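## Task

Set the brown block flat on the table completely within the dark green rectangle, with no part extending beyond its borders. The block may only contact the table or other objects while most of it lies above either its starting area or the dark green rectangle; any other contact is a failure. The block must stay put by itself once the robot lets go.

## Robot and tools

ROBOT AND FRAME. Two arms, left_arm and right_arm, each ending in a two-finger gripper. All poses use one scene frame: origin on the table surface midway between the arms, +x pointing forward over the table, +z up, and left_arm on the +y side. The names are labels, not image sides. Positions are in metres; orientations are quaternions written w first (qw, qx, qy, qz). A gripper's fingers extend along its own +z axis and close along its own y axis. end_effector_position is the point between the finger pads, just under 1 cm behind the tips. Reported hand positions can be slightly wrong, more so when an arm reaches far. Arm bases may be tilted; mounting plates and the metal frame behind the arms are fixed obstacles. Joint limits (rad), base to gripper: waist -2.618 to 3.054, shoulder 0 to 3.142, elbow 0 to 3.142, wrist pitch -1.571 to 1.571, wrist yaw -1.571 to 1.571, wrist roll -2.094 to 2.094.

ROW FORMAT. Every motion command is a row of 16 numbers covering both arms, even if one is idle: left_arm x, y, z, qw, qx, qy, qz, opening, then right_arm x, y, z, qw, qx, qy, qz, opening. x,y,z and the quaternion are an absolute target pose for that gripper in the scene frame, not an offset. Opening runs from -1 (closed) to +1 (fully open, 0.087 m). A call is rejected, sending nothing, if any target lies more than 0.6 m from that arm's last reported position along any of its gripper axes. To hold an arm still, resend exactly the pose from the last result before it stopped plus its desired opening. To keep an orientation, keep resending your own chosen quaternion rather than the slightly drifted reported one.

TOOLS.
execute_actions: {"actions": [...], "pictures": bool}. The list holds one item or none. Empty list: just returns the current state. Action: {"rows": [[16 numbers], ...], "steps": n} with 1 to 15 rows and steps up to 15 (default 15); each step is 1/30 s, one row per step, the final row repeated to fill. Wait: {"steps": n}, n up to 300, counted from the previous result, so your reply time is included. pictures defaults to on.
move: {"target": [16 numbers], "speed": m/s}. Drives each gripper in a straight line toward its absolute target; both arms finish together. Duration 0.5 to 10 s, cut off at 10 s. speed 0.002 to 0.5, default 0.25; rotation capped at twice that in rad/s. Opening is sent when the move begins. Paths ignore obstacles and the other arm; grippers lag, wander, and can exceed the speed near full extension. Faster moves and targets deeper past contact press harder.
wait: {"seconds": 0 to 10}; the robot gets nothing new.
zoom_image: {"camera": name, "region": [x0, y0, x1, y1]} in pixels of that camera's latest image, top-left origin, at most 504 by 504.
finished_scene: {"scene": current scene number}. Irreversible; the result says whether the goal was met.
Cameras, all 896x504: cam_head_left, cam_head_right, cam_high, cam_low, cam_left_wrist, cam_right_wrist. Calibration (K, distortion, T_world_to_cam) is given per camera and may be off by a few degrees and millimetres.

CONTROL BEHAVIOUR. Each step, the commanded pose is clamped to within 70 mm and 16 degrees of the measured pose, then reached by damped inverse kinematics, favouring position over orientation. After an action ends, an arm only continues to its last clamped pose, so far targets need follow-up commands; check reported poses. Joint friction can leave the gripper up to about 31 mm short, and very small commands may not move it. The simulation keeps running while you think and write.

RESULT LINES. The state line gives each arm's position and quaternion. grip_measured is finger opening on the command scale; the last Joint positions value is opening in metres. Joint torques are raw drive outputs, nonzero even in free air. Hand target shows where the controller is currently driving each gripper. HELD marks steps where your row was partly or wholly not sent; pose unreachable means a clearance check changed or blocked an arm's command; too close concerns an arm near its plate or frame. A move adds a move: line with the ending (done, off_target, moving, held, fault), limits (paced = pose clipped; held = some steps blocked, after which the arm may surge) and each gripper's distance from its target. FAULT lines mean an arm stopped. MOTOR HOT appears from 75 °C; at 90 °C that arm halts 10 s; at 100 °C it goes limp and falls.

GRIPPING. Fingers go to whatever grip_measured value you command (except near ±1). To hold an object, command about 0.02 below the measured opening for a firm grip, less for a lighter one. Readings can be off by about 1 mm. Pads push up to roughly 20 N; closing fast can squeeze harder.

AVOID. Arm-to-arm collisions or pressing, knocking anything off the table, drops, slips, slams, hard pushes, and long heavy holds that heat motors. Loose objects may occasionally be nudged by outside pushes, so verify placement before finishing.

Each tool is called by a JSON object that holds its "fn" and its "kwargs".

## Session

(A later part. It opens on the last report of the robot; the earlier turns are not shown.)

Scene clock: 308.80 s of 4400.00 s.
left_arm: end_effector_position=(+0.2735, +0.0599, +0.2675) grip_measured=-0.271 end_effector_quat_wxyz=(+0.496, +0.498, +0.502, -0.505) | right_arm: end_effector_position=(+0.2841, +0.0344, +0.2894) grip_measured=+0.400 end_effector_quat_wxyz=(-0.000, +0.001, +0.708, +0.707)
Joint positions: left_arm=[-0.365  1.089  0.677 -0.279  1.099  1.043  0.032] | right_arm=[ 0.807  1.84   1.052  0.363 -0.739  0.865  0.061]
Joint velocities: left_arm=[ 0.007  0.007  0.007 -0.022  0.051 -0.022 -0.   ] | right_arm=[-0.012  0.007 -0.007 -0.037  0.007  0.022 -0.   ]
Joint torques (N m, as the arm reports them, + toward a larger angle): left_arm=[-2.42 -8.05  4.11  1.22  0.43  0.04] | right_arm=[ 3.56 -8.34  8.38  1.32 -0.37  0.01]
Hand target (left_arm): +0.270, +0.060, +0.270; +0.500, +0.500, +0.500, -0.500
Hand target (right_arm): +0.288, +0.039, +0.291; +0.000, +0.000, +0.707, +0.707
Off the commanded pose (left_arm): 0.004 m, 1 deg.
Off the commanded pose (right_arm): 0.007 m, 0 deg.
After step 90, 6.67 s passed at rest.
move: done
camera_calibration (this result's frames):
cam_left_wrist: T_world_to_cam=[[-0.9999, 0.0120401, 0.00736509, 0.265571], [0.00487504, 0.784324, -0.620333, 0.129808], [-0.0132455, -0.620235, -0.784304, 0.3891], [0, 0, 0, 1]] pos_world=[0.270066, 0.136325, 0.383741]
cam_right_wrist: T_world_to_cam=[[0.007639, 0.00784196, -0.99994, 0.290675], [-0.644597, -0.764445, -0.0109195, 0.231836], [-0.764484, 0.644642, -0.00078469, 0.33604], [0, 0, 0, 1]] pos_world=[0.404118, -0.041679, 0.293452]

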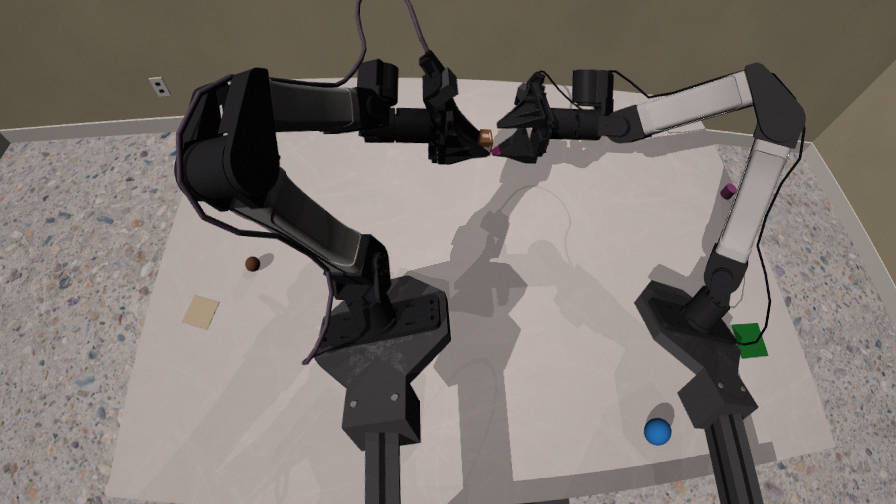

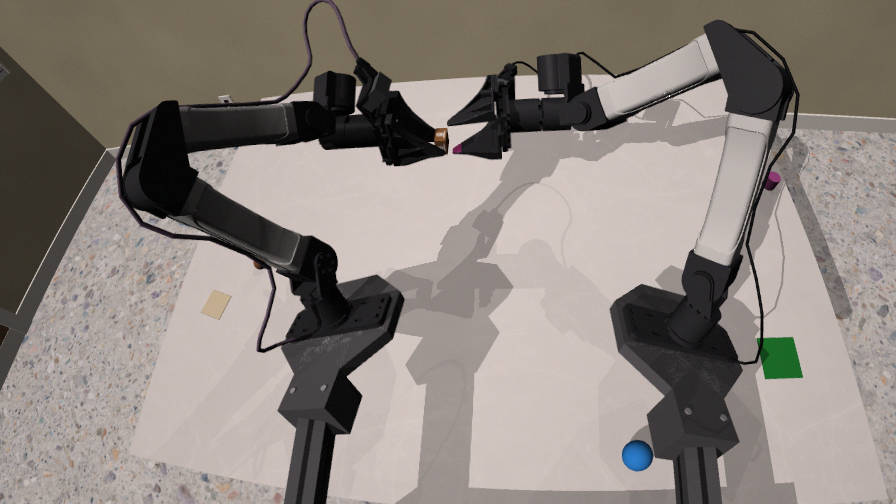

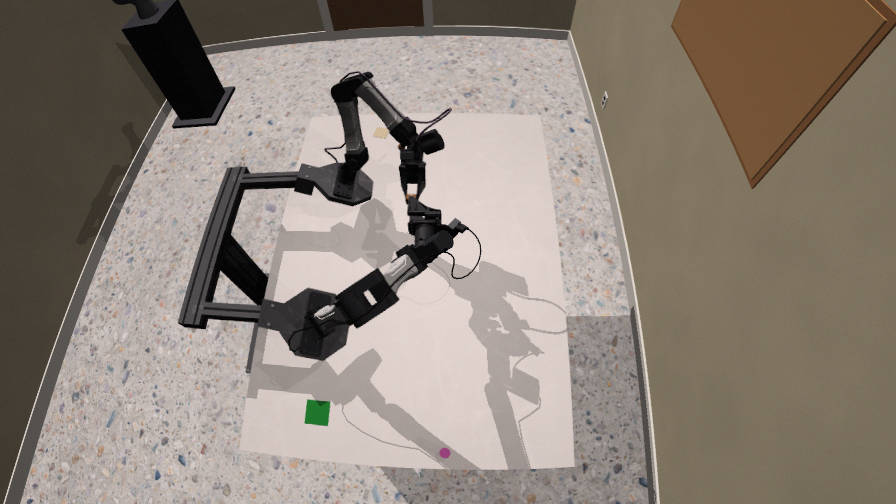

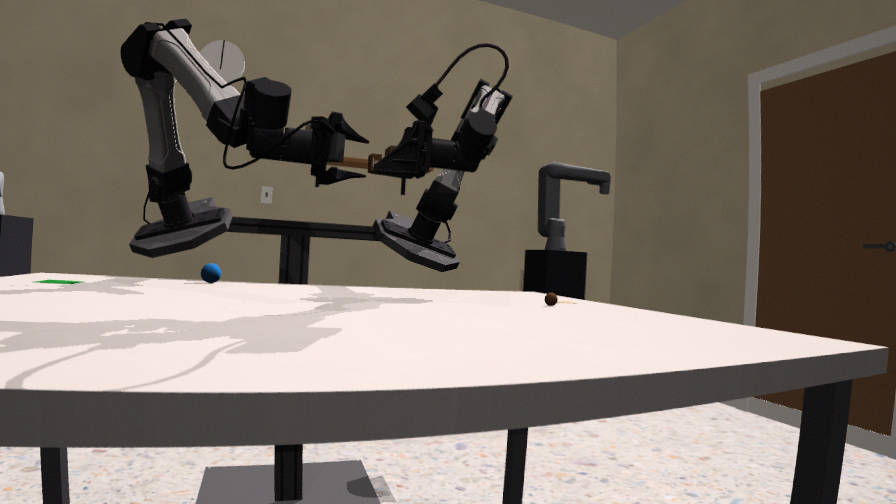

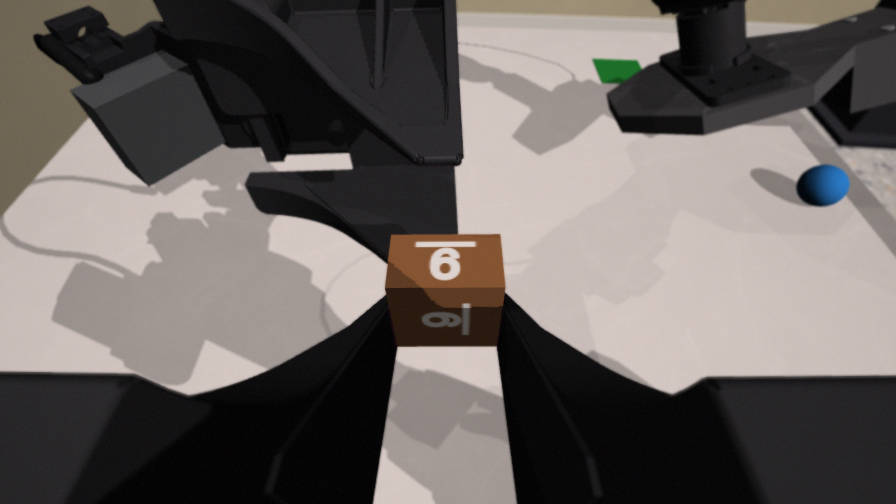

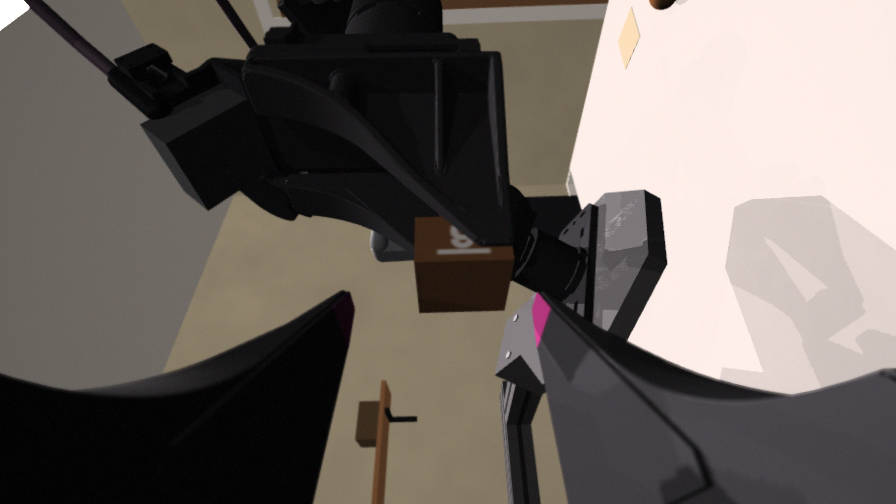

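{"fn": "move", "kwargs": {"target": [0.27,0.06,0.27,0.5,0.5,0.5,-0.5,-0.295,0.286,0.042,0.279,0,0,0.707,0.707,0.4], "speed": 0.02}}

Scene clock: 319.17 s of 4400.00 s.
left_arm: end_effector_position=(+0.2735, +0.0599, +0.2675) grip_measured=-0.271 end_effector_quat_wxyz=(+0.496, +0.498, +0.502, -0.505) | right_arm: end_effector_position=(+0.2812, +0.0395, +0.2789) grip_measured=+0.400 end_effector_quat_wxyz=(-0.007, +0.002, +0.711, +0.703)
Joint positions: left_arm=[-0.365  1.089  0.677 -0.279  1.099  1.043  0.032] | right_arm=[ 0.807  1.873  1.052  0.379 -0.739  0.865  0.061]
Joint velocities: left_arm=[-0.002 -0.002  0.002  0.037 -0.022 -0.066  0.   ] | right_arm=[-0.017 -0.002  0.017  0.066  0.022  0.081 -0.   ]
Joint torques (N m, as the arm reports them, + toward a larger angle): left_arm=[-2.44 -8.02  4.1   1.23  0.43  0.05] | right_arm=[ 3.04 -8.62  7.17  1.48 -0.44 -0.07]
Hand target (left_arm): +0.270, +0.060, +0.270; +0.500, +0.500, +0.500, -0.500
Hand target (right_arm): +0.286, +0.042, +0.279; +0.000, -0.000, +0.707, +0.707
Off the commanded pose (left_arm): 0.004 m, 1 deg.
Off the commanded pose (right_arm): 0.005 m, 1 deg.
After step 90, 6.47 s passed at rest.
move: done
camera_calibration (this result's frames):
cam_left_wrist: T_world_to_cam=[[-0.9999, 0.0120401, 0.00736509, 0.265571], [0.00487504, 0.784324, -0.620333, 0.129808], [-0.0132455, -0.620235, -0.784304, 0.3891], [0, 0, 0, 1]] pos_world=[0.270066, 0.136325, 0.383741]
cam_right_wrist: T_world_to_cam=[[-0.00345818, -0.00134084, -0.999993, 0.283621], [-0.638607, -0.769526, 0.00324025, 0.22829], [-0.769525, 0.638614, 0.00180489, 0.331476], [0, 0, 0, 1]] pos_world=[0.401848, -0.0356292, 0.282281]

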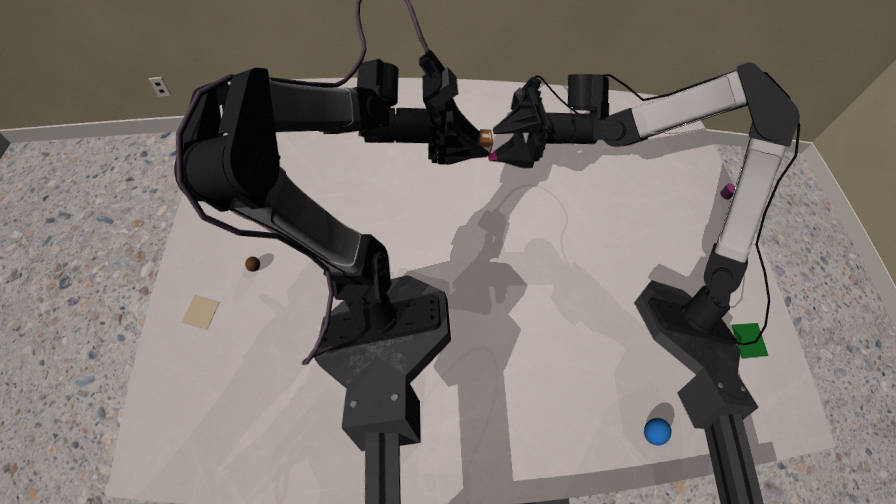

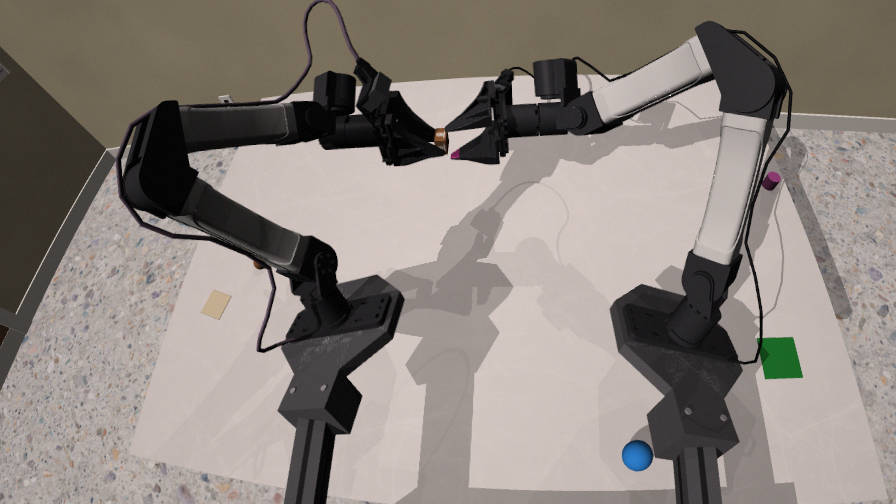

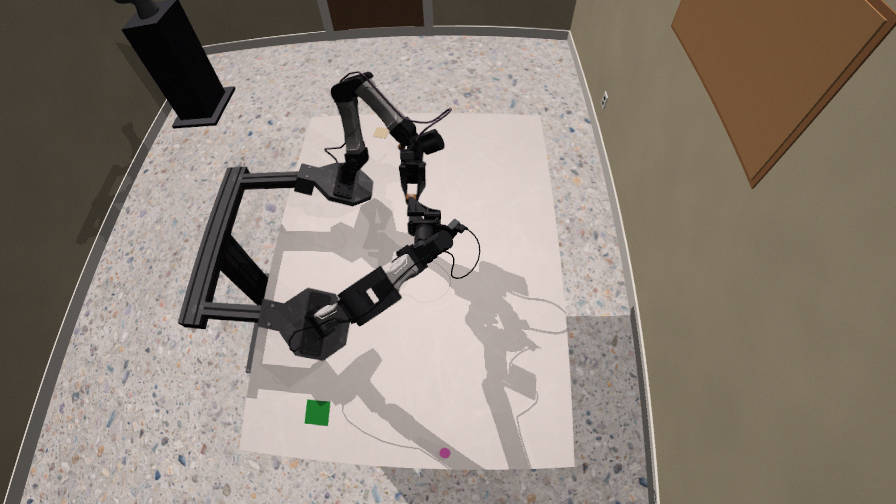

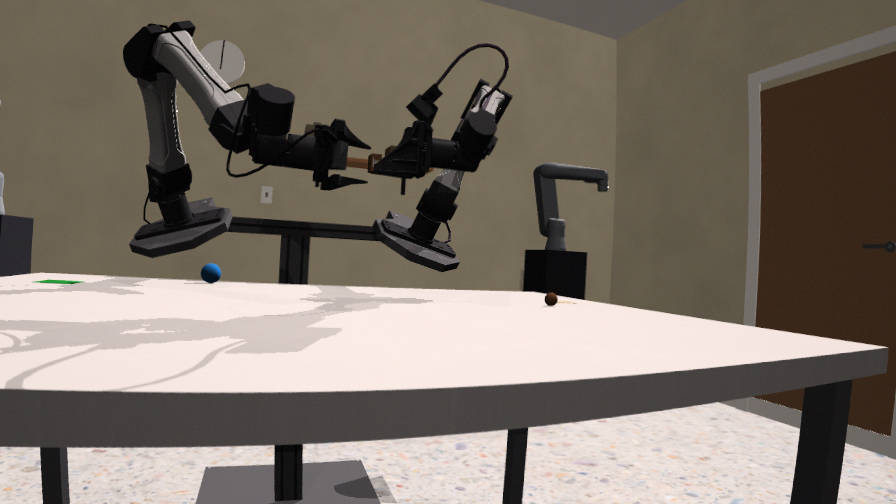

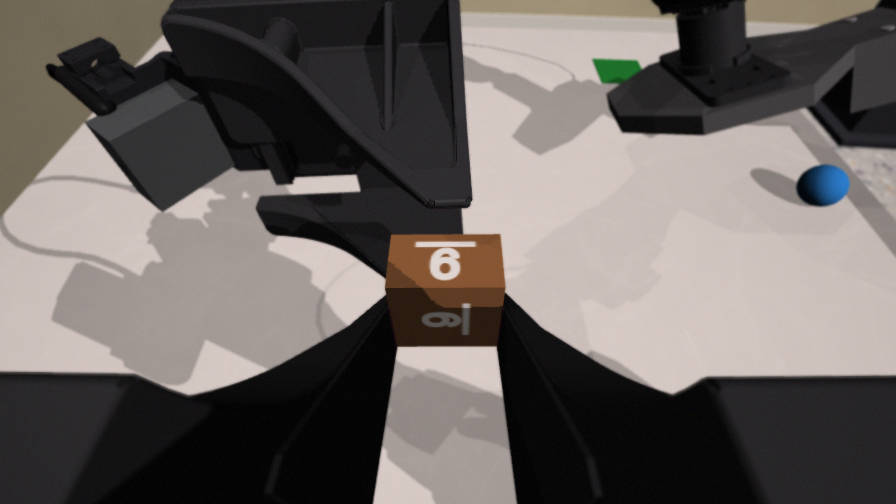

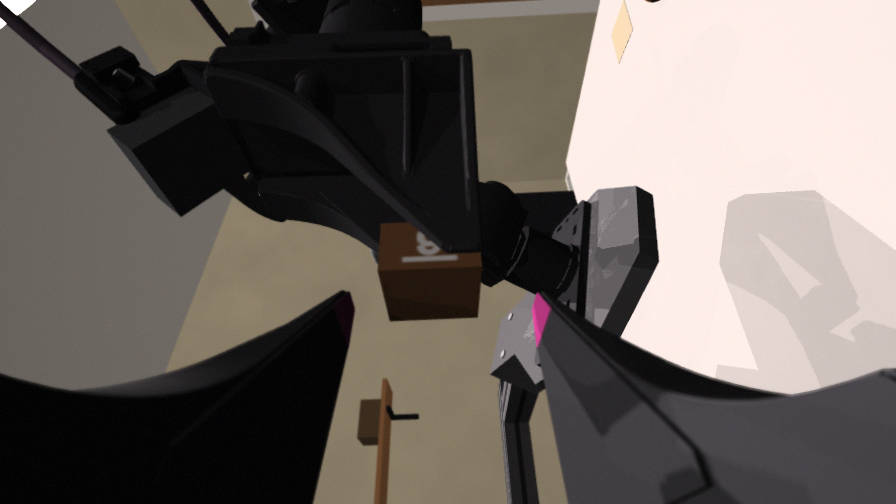

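{"fn": "move", "kwargs": {"target": [0.27,0.06,0.27,0.5,0.5,0.5,-0.5,-0.295,0.285,0.056,0.284,0,0,0.707,0.707,0.4], "speed": 0.02}}

Scene clock: 328.07 s of 4400.00 s.
left_arm: end_effector_position=(+0.2735, +0.0599, +0.2675) grip_measured=-0.271 end_effector_quat_wxyz=(+0.496, +0.498, +0.502, -0.505) | right_arm: end_effector_position=(+0.2793, +0.0484, +0.2785) grip_measured=+0.400 end_effector_quat_wxyz=(-0.009, +0.002, +0.712, +0.702)
Joint positions: left_arm=[-0.365  1.089  0.677 -0.279  1.099  1.043  0.032] | right_arm=[ 0.826  1.897  1.069  0.387 -0.723  0.873  0.061]
Joint velocities: left_arm=[-0.012 -0.007  0.007 -0.007  0.022 -0.022 -0.   ] | right_arm=[ 0.002  0.012 -0.007 -0.022 -0.037 -0.022 -0.001]
Joint torques (N m, as the arm reports them, + toward a larger angle): left_arm=[-2.41 -8.06  4.07  1.23  0.43  0.05] | right_arm=[ 4.04 -8.57  8.31  1.47 -0.34  0.1 ]
Hand target (left_arm): +0.270, +0.060, +0.270; +0.500, +0.500, +0.500, -0.500
Hand target (right_arm): +0.285, +0.056, +0.285; -0.000, +0.000, +0.707, +0.707
Off the commanded pose (left_arm): 0.004 m, 1 deg.
Off the commanded pose (right_arm): 0.011 m, 1 deg.
After step 90, 4.80 s passed at rest.
move: off_target (right_arm)
camera_calibration (this result's frames):
cam_left_wrist: T_world_to_cam=[[-0.9999, 0.0120401, 0.00736509, 0.265571], [0.00487504, 0.784324, -0.620333, 0.129808], [-0.0132455, -0.620235, -0.784304, 0.3891], [0, 0, 0, 1]] pos_world=[0.270066, 0.136325, 0.383741]
cam_right_wrist: T_world_to_cam=[[-0.00501185, -0.00410446, -0.999979, 0.283805], [-0.636237, -0.771467, 0.00635532, 0.232501], [-0.771477, 0.636256, 0.00125507, 0.325021], [0, 0, 0, 1]] pos_world=[0.400095, -0.0262647, 0.281913]

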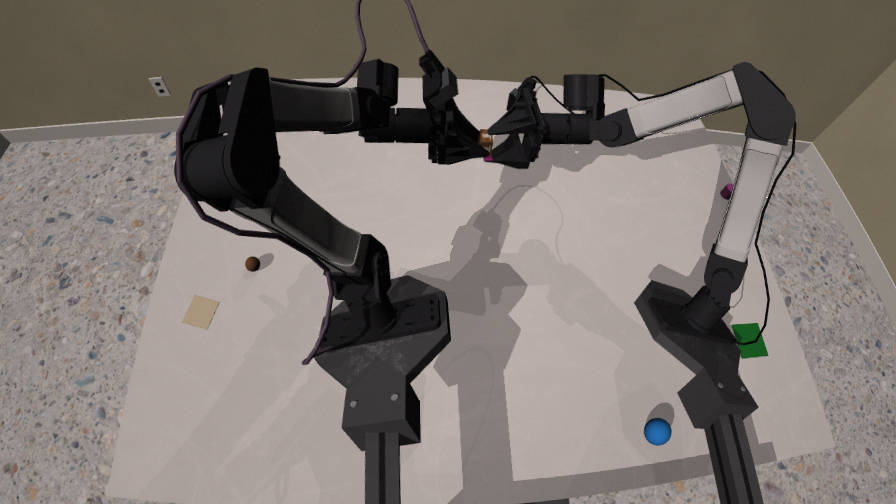

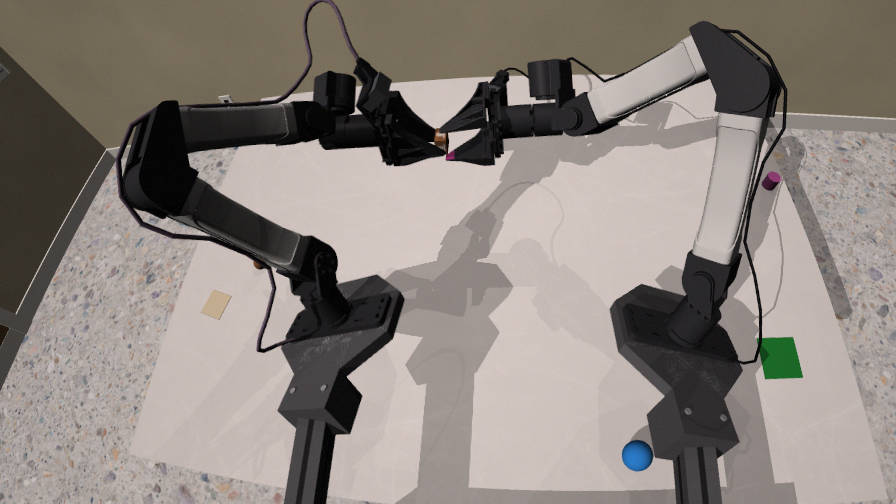

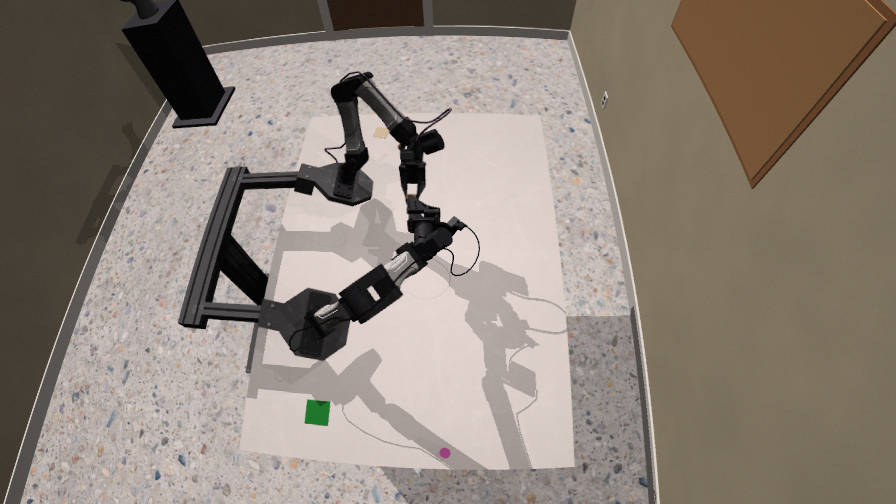

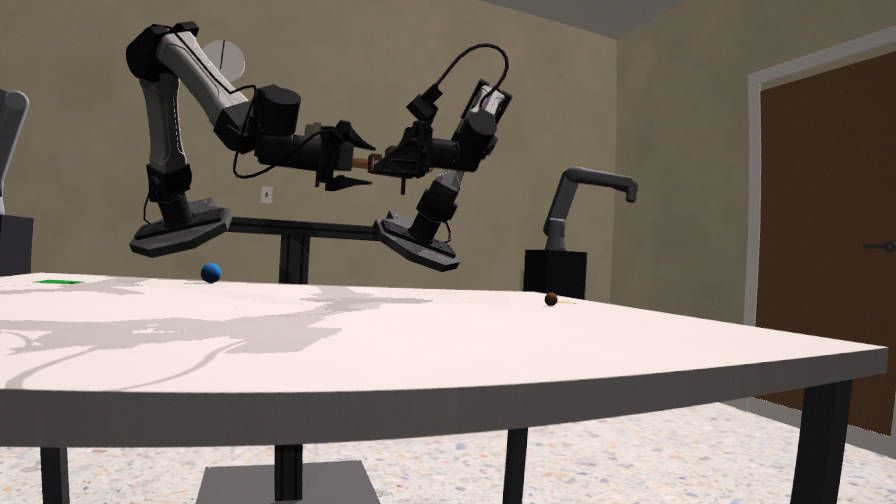

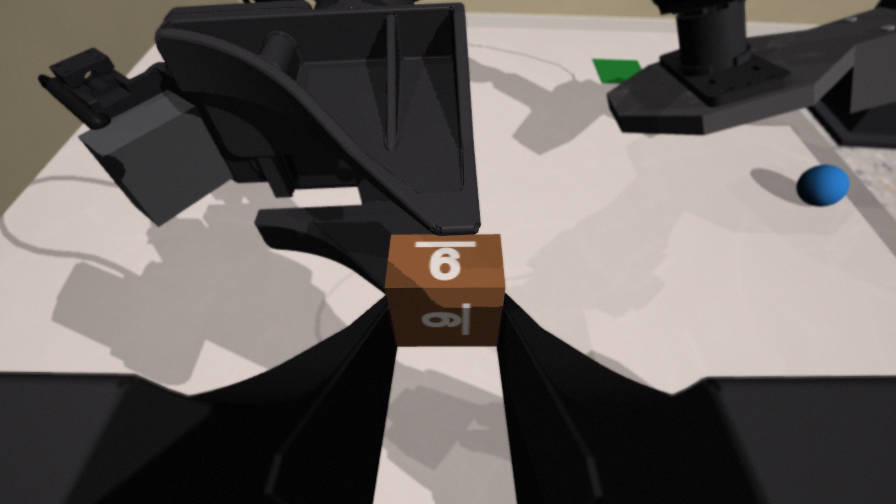

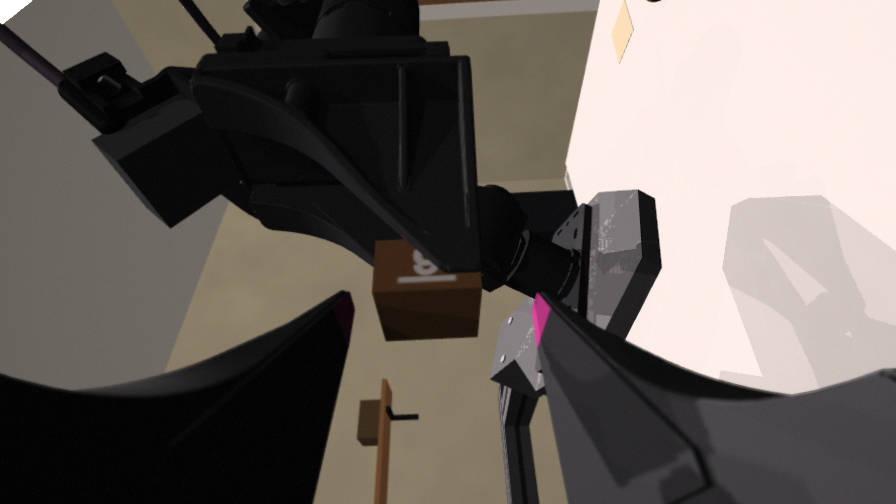

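{"fn": "move", "kwargs": {"target": [0.27,0.06,0.27,0.5,0.5,0.5,-0.5,-0.295,0.284,0.059,0.288,0,0,0.707,0.707,0.4], "speed": 0.01}}

Scene clock: 339.93 s of 4400.00 s.
left_arm: end_effector_position=(+0.2735, +0.0599, +0.2675) grip_measured=-0.271 end_effector_quat_wxyz=(+0.496, +0.498, +0.502, -0.505) | right_arm: end_effector_position=(+0.2769, +0.0512, +0.2804) grip_measured=+0.400 end_effector_quat_wxyz=(-0.009, +0.002, +0.713, +0.702)
Joint positions: left_arm=[-0.365  1.089  0.677 -0.279  1.099  1.043  0.032] | right_arm=[ 0.837  1.897  1.069  0.388 -0.712  0.879  0.061]
Joint velocities: left_arm=[ 0.002  0.002  0.002 -0.051 -0.007  0.037  0.   ] | right_arm=[-0.007 -0.007  0.007  0.022 -0.037 -0.022  0.001]
Joint torques (N m, as the arm reports them, + toward a larger angle): left_arm=[-2.4  -8.09  4.11  1.23  0.43  0.05] | right_arm=[ 4.04 -8.72  8.9   1.45 -0.33  0.07]
Hand target (left_arm): +0.270, +0.060, +0.270; +0.500, +0.500, +0.500, -0.500
Hand target (right_arm): +0.284, +0.058, +0.289; -0.000, +0.000, +0.707, +0.707
Off the commanded pose (left_arm): 0.004 m, 1 deg.
Off the commanded pose (right_arm): 0.013 m, 1 deg.
After step 90, 7.17 s passed at rest.
move: off_target (right_arm)
camera_calibration (this result's frames):
cam_left_wrist: T_world_to_cam=[[-0.9999, 0.0120401, 0.00736509, 0.265571], [0.00487504, 0.784324, -0.620333, 0.129808], [-0.0132455, -0.620235, -0.784304, 0.3891], [0, 0, 0, 1]] pos_world=[0.270066, 0.136325, 0.383741]
cam_right_wrist: T_world_to_cam=[[-0.00654358, -0.00628841, -0.999959, 0.286202], [-0.635879, -0.771736, 0.00901429, 0.232282], [-0.771761, 0.635912, 0.00105124, 0.321575], [0, 0, 0, 1]] pos_world=[0.397755, -0.0234327, 0.283758]

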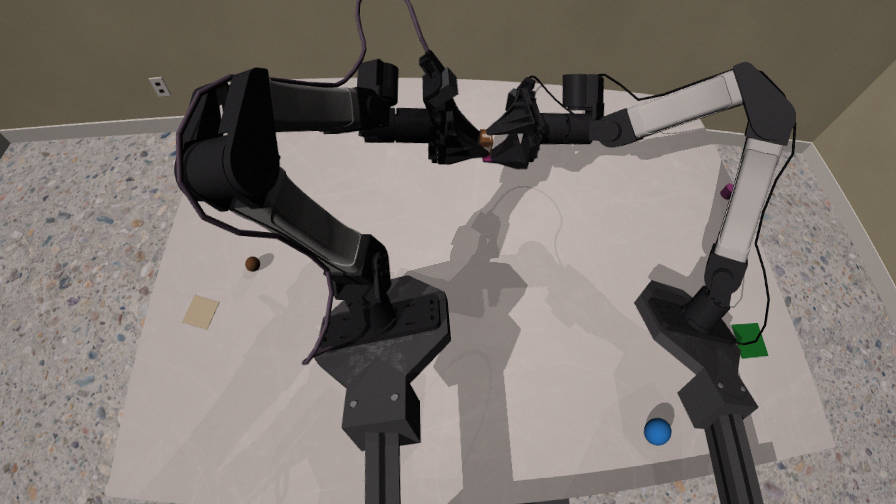

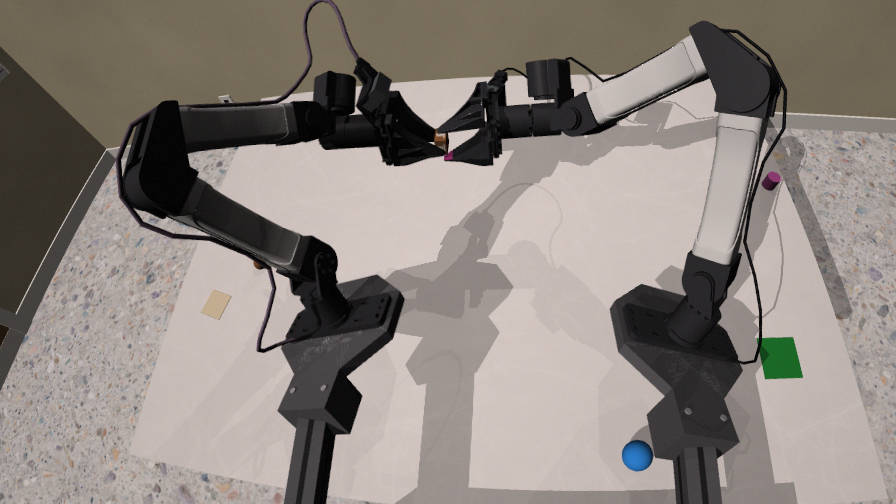

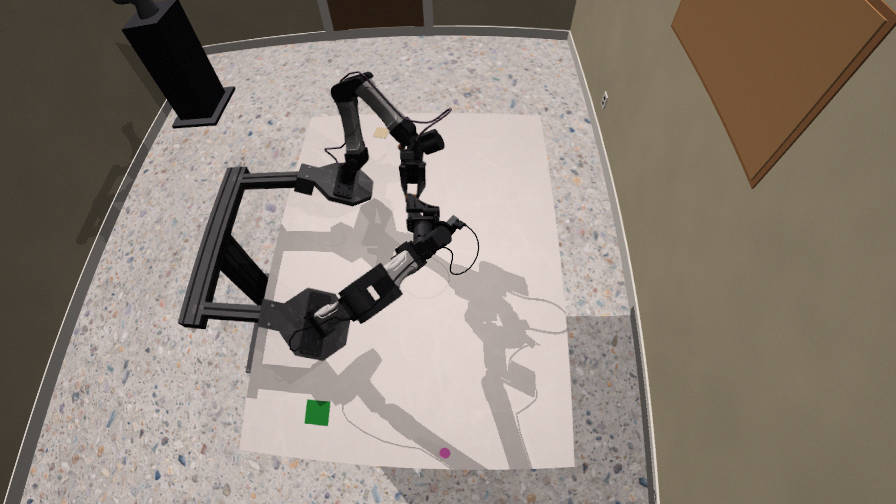

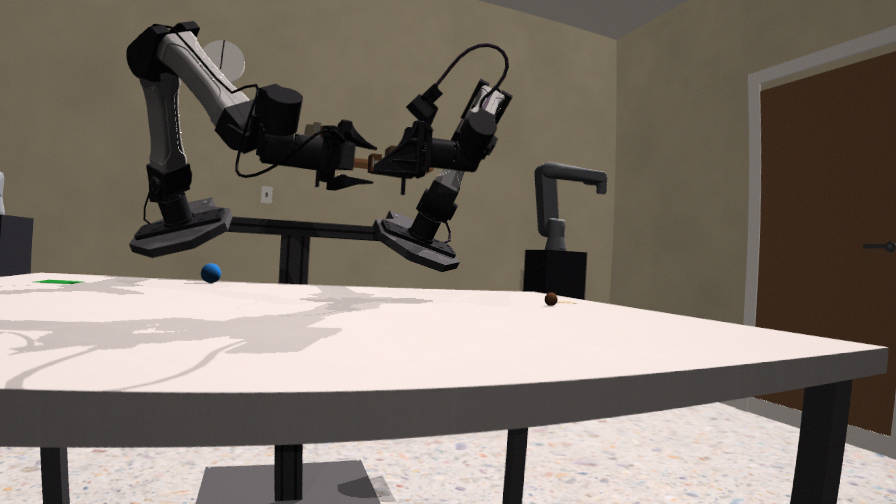

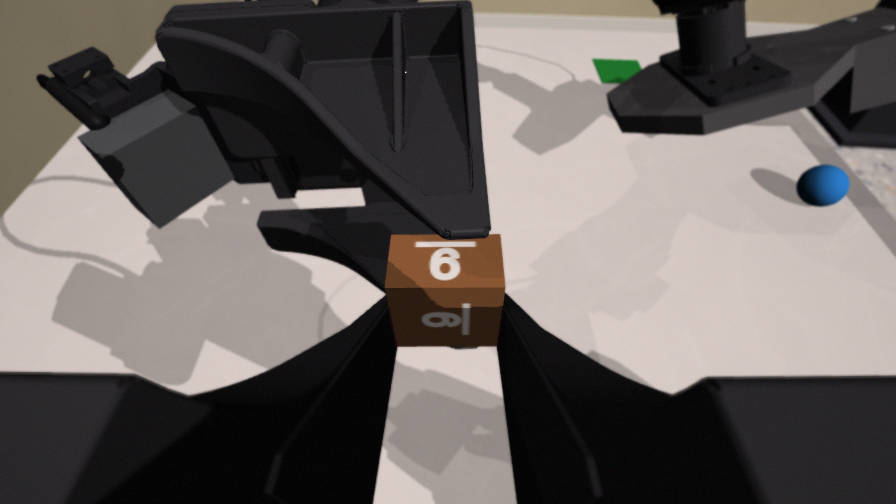

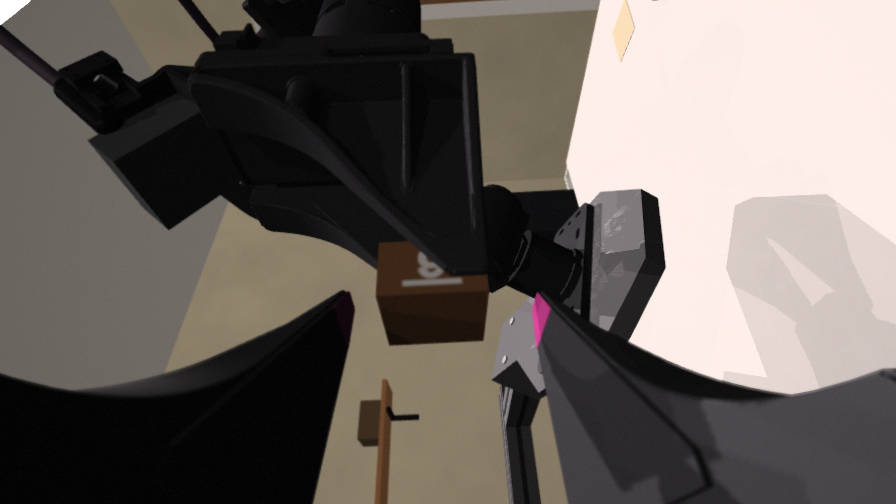

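{"fn": "move", "kwargs": {"target": [0.27,0.06,0.27,0.5,0.5,0.5,-0.5,-0.295,0.289,0.054,0.292,0,0,0.707,0.707,0.4], "speed": 0.01}}

Scene clock: 349.70 s of 4400.00 s.
left_arm: end_effector_position=(+0.2735, +0.0599, +0.2675) grip_measured=-0.271 end_effector_quat_wxyz=(+0.496, +0.498, +0.502, -0.505) | right_arm: end_effector_position=(+0.2809, +0.0519, +0.2842) grip_measured=+0.400 end_effector_quat_wxyz=(-0.008, +0.002, +0.712, +0.702)
Joint positions: left_arm=[-0.365  1.089  0.677 -0.279  1.099  1.043  0.032] | right_arm=[ 0.837  1.897  1.09   0.369 -0.712  0.879  0.061]
Joint velocities: left_arm=[-0.007 -0.007  0.017 -0.022  0.037 -0.081  0.001] | right_arm=[-0.017  0.002 -0.007 -0.051  0.007  0.022 -0.001]
Joint torques (N m, as the arm reports them, + toward a larger angle): left_arm=[-2.4  -8.02  4.06  1.23  0.43  0.05] | right_arm=[  3.35 -10.06   8.36   1.34  -0.41  -0.02]
Hand target (left_arm): +0.270, +0.060, +0.270; +0.500, +0.500, +0.500, -0.500
Hand target (right_arm): +0.289, +0.053, +0.292; +0.000, +0.000, +0.707, +0.707
Off the commanded pose (left_arm): 0.004 m, 1 deg.
Off the commanded pose (right_arm): 0.011 m, 1 deg.
After step 90, 4.83 s passed at rest.
move: off_target (right_arm)
camera_calibration (this result's frames):
cam_left_wrist: T_world_to_cam=[[-0.9999, 0.0120401, 0.00736509, 0.265571], [0.00487504, 0.784324, -0.620333, 0.129808], [-0.0132455, -0.620235, -0.784304, 0.3891], [0, 0, 0, 1]] pos_world=[0.270066, 0.136325, 0.383741]
cam_right_wrist: T_world_to_cam=[[-0.00529464, -0.00541858, -0.999971, 0.289643], [-0.636822, -0.770974, 0.00754955, 0.235966], [-0.770993, 0.636844, 0.000631357, 0.324072], [0, 0, 0, 1]] pos_world=[0.401659, -0.0228901, 0.287649]

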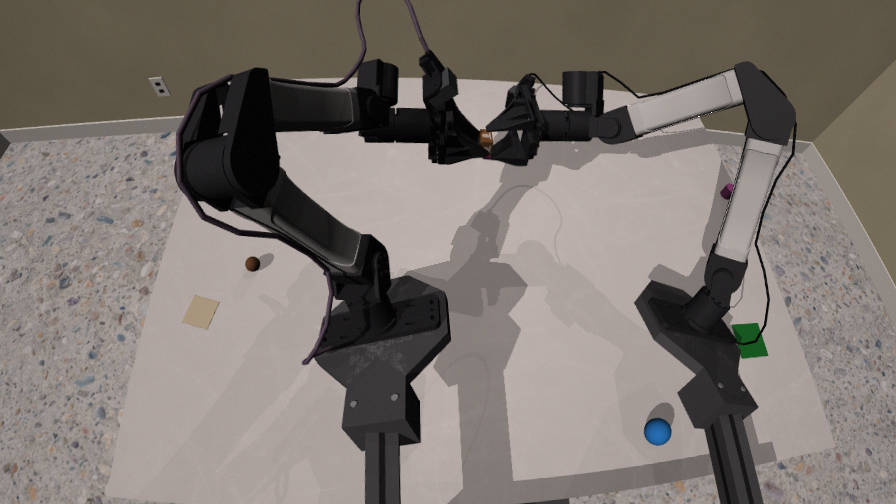

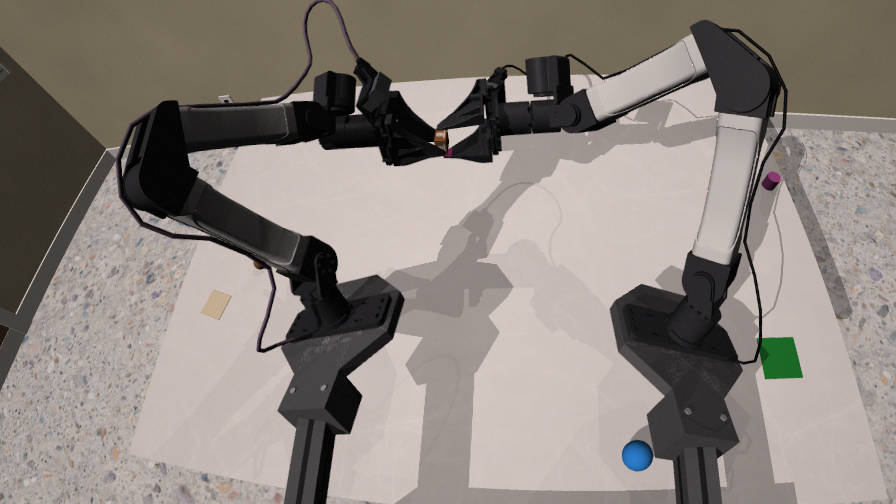

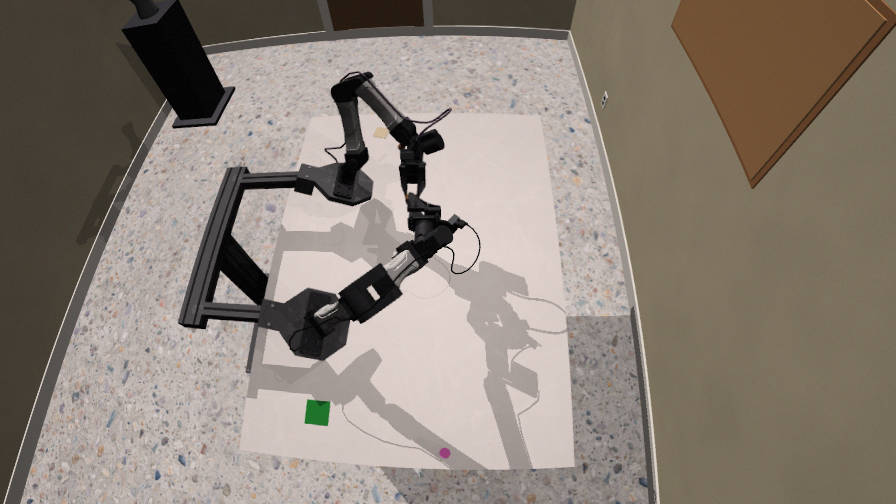

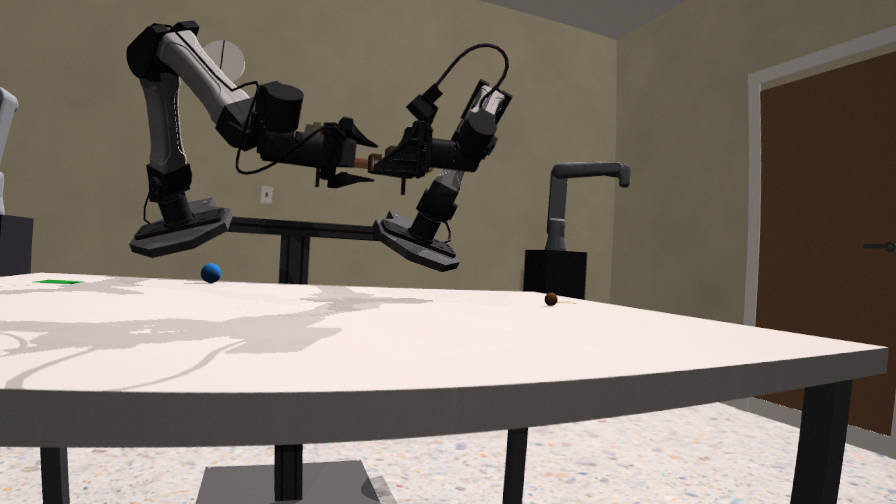

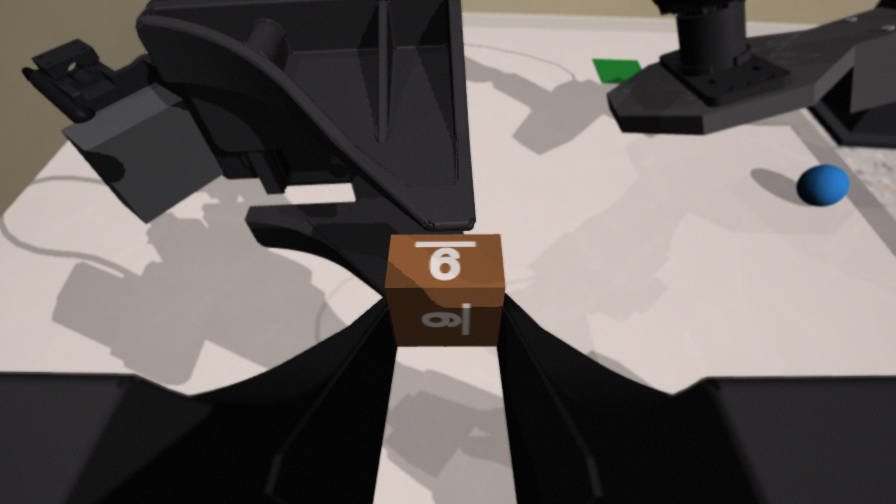

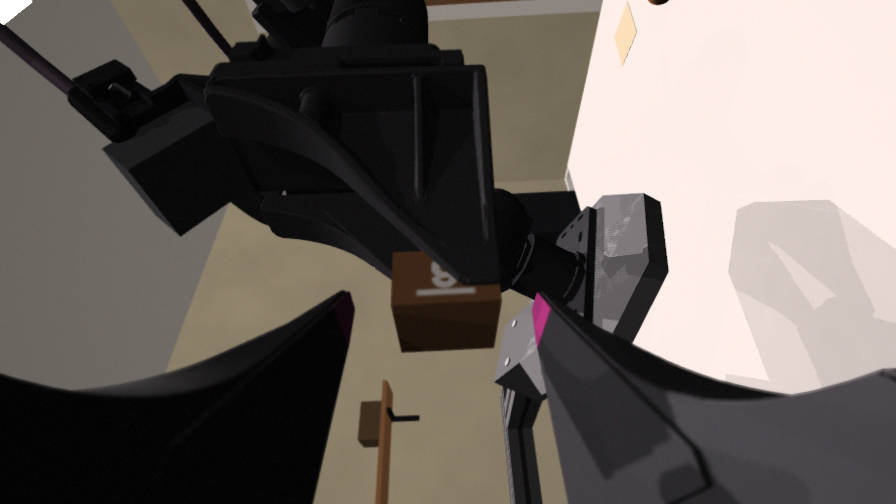

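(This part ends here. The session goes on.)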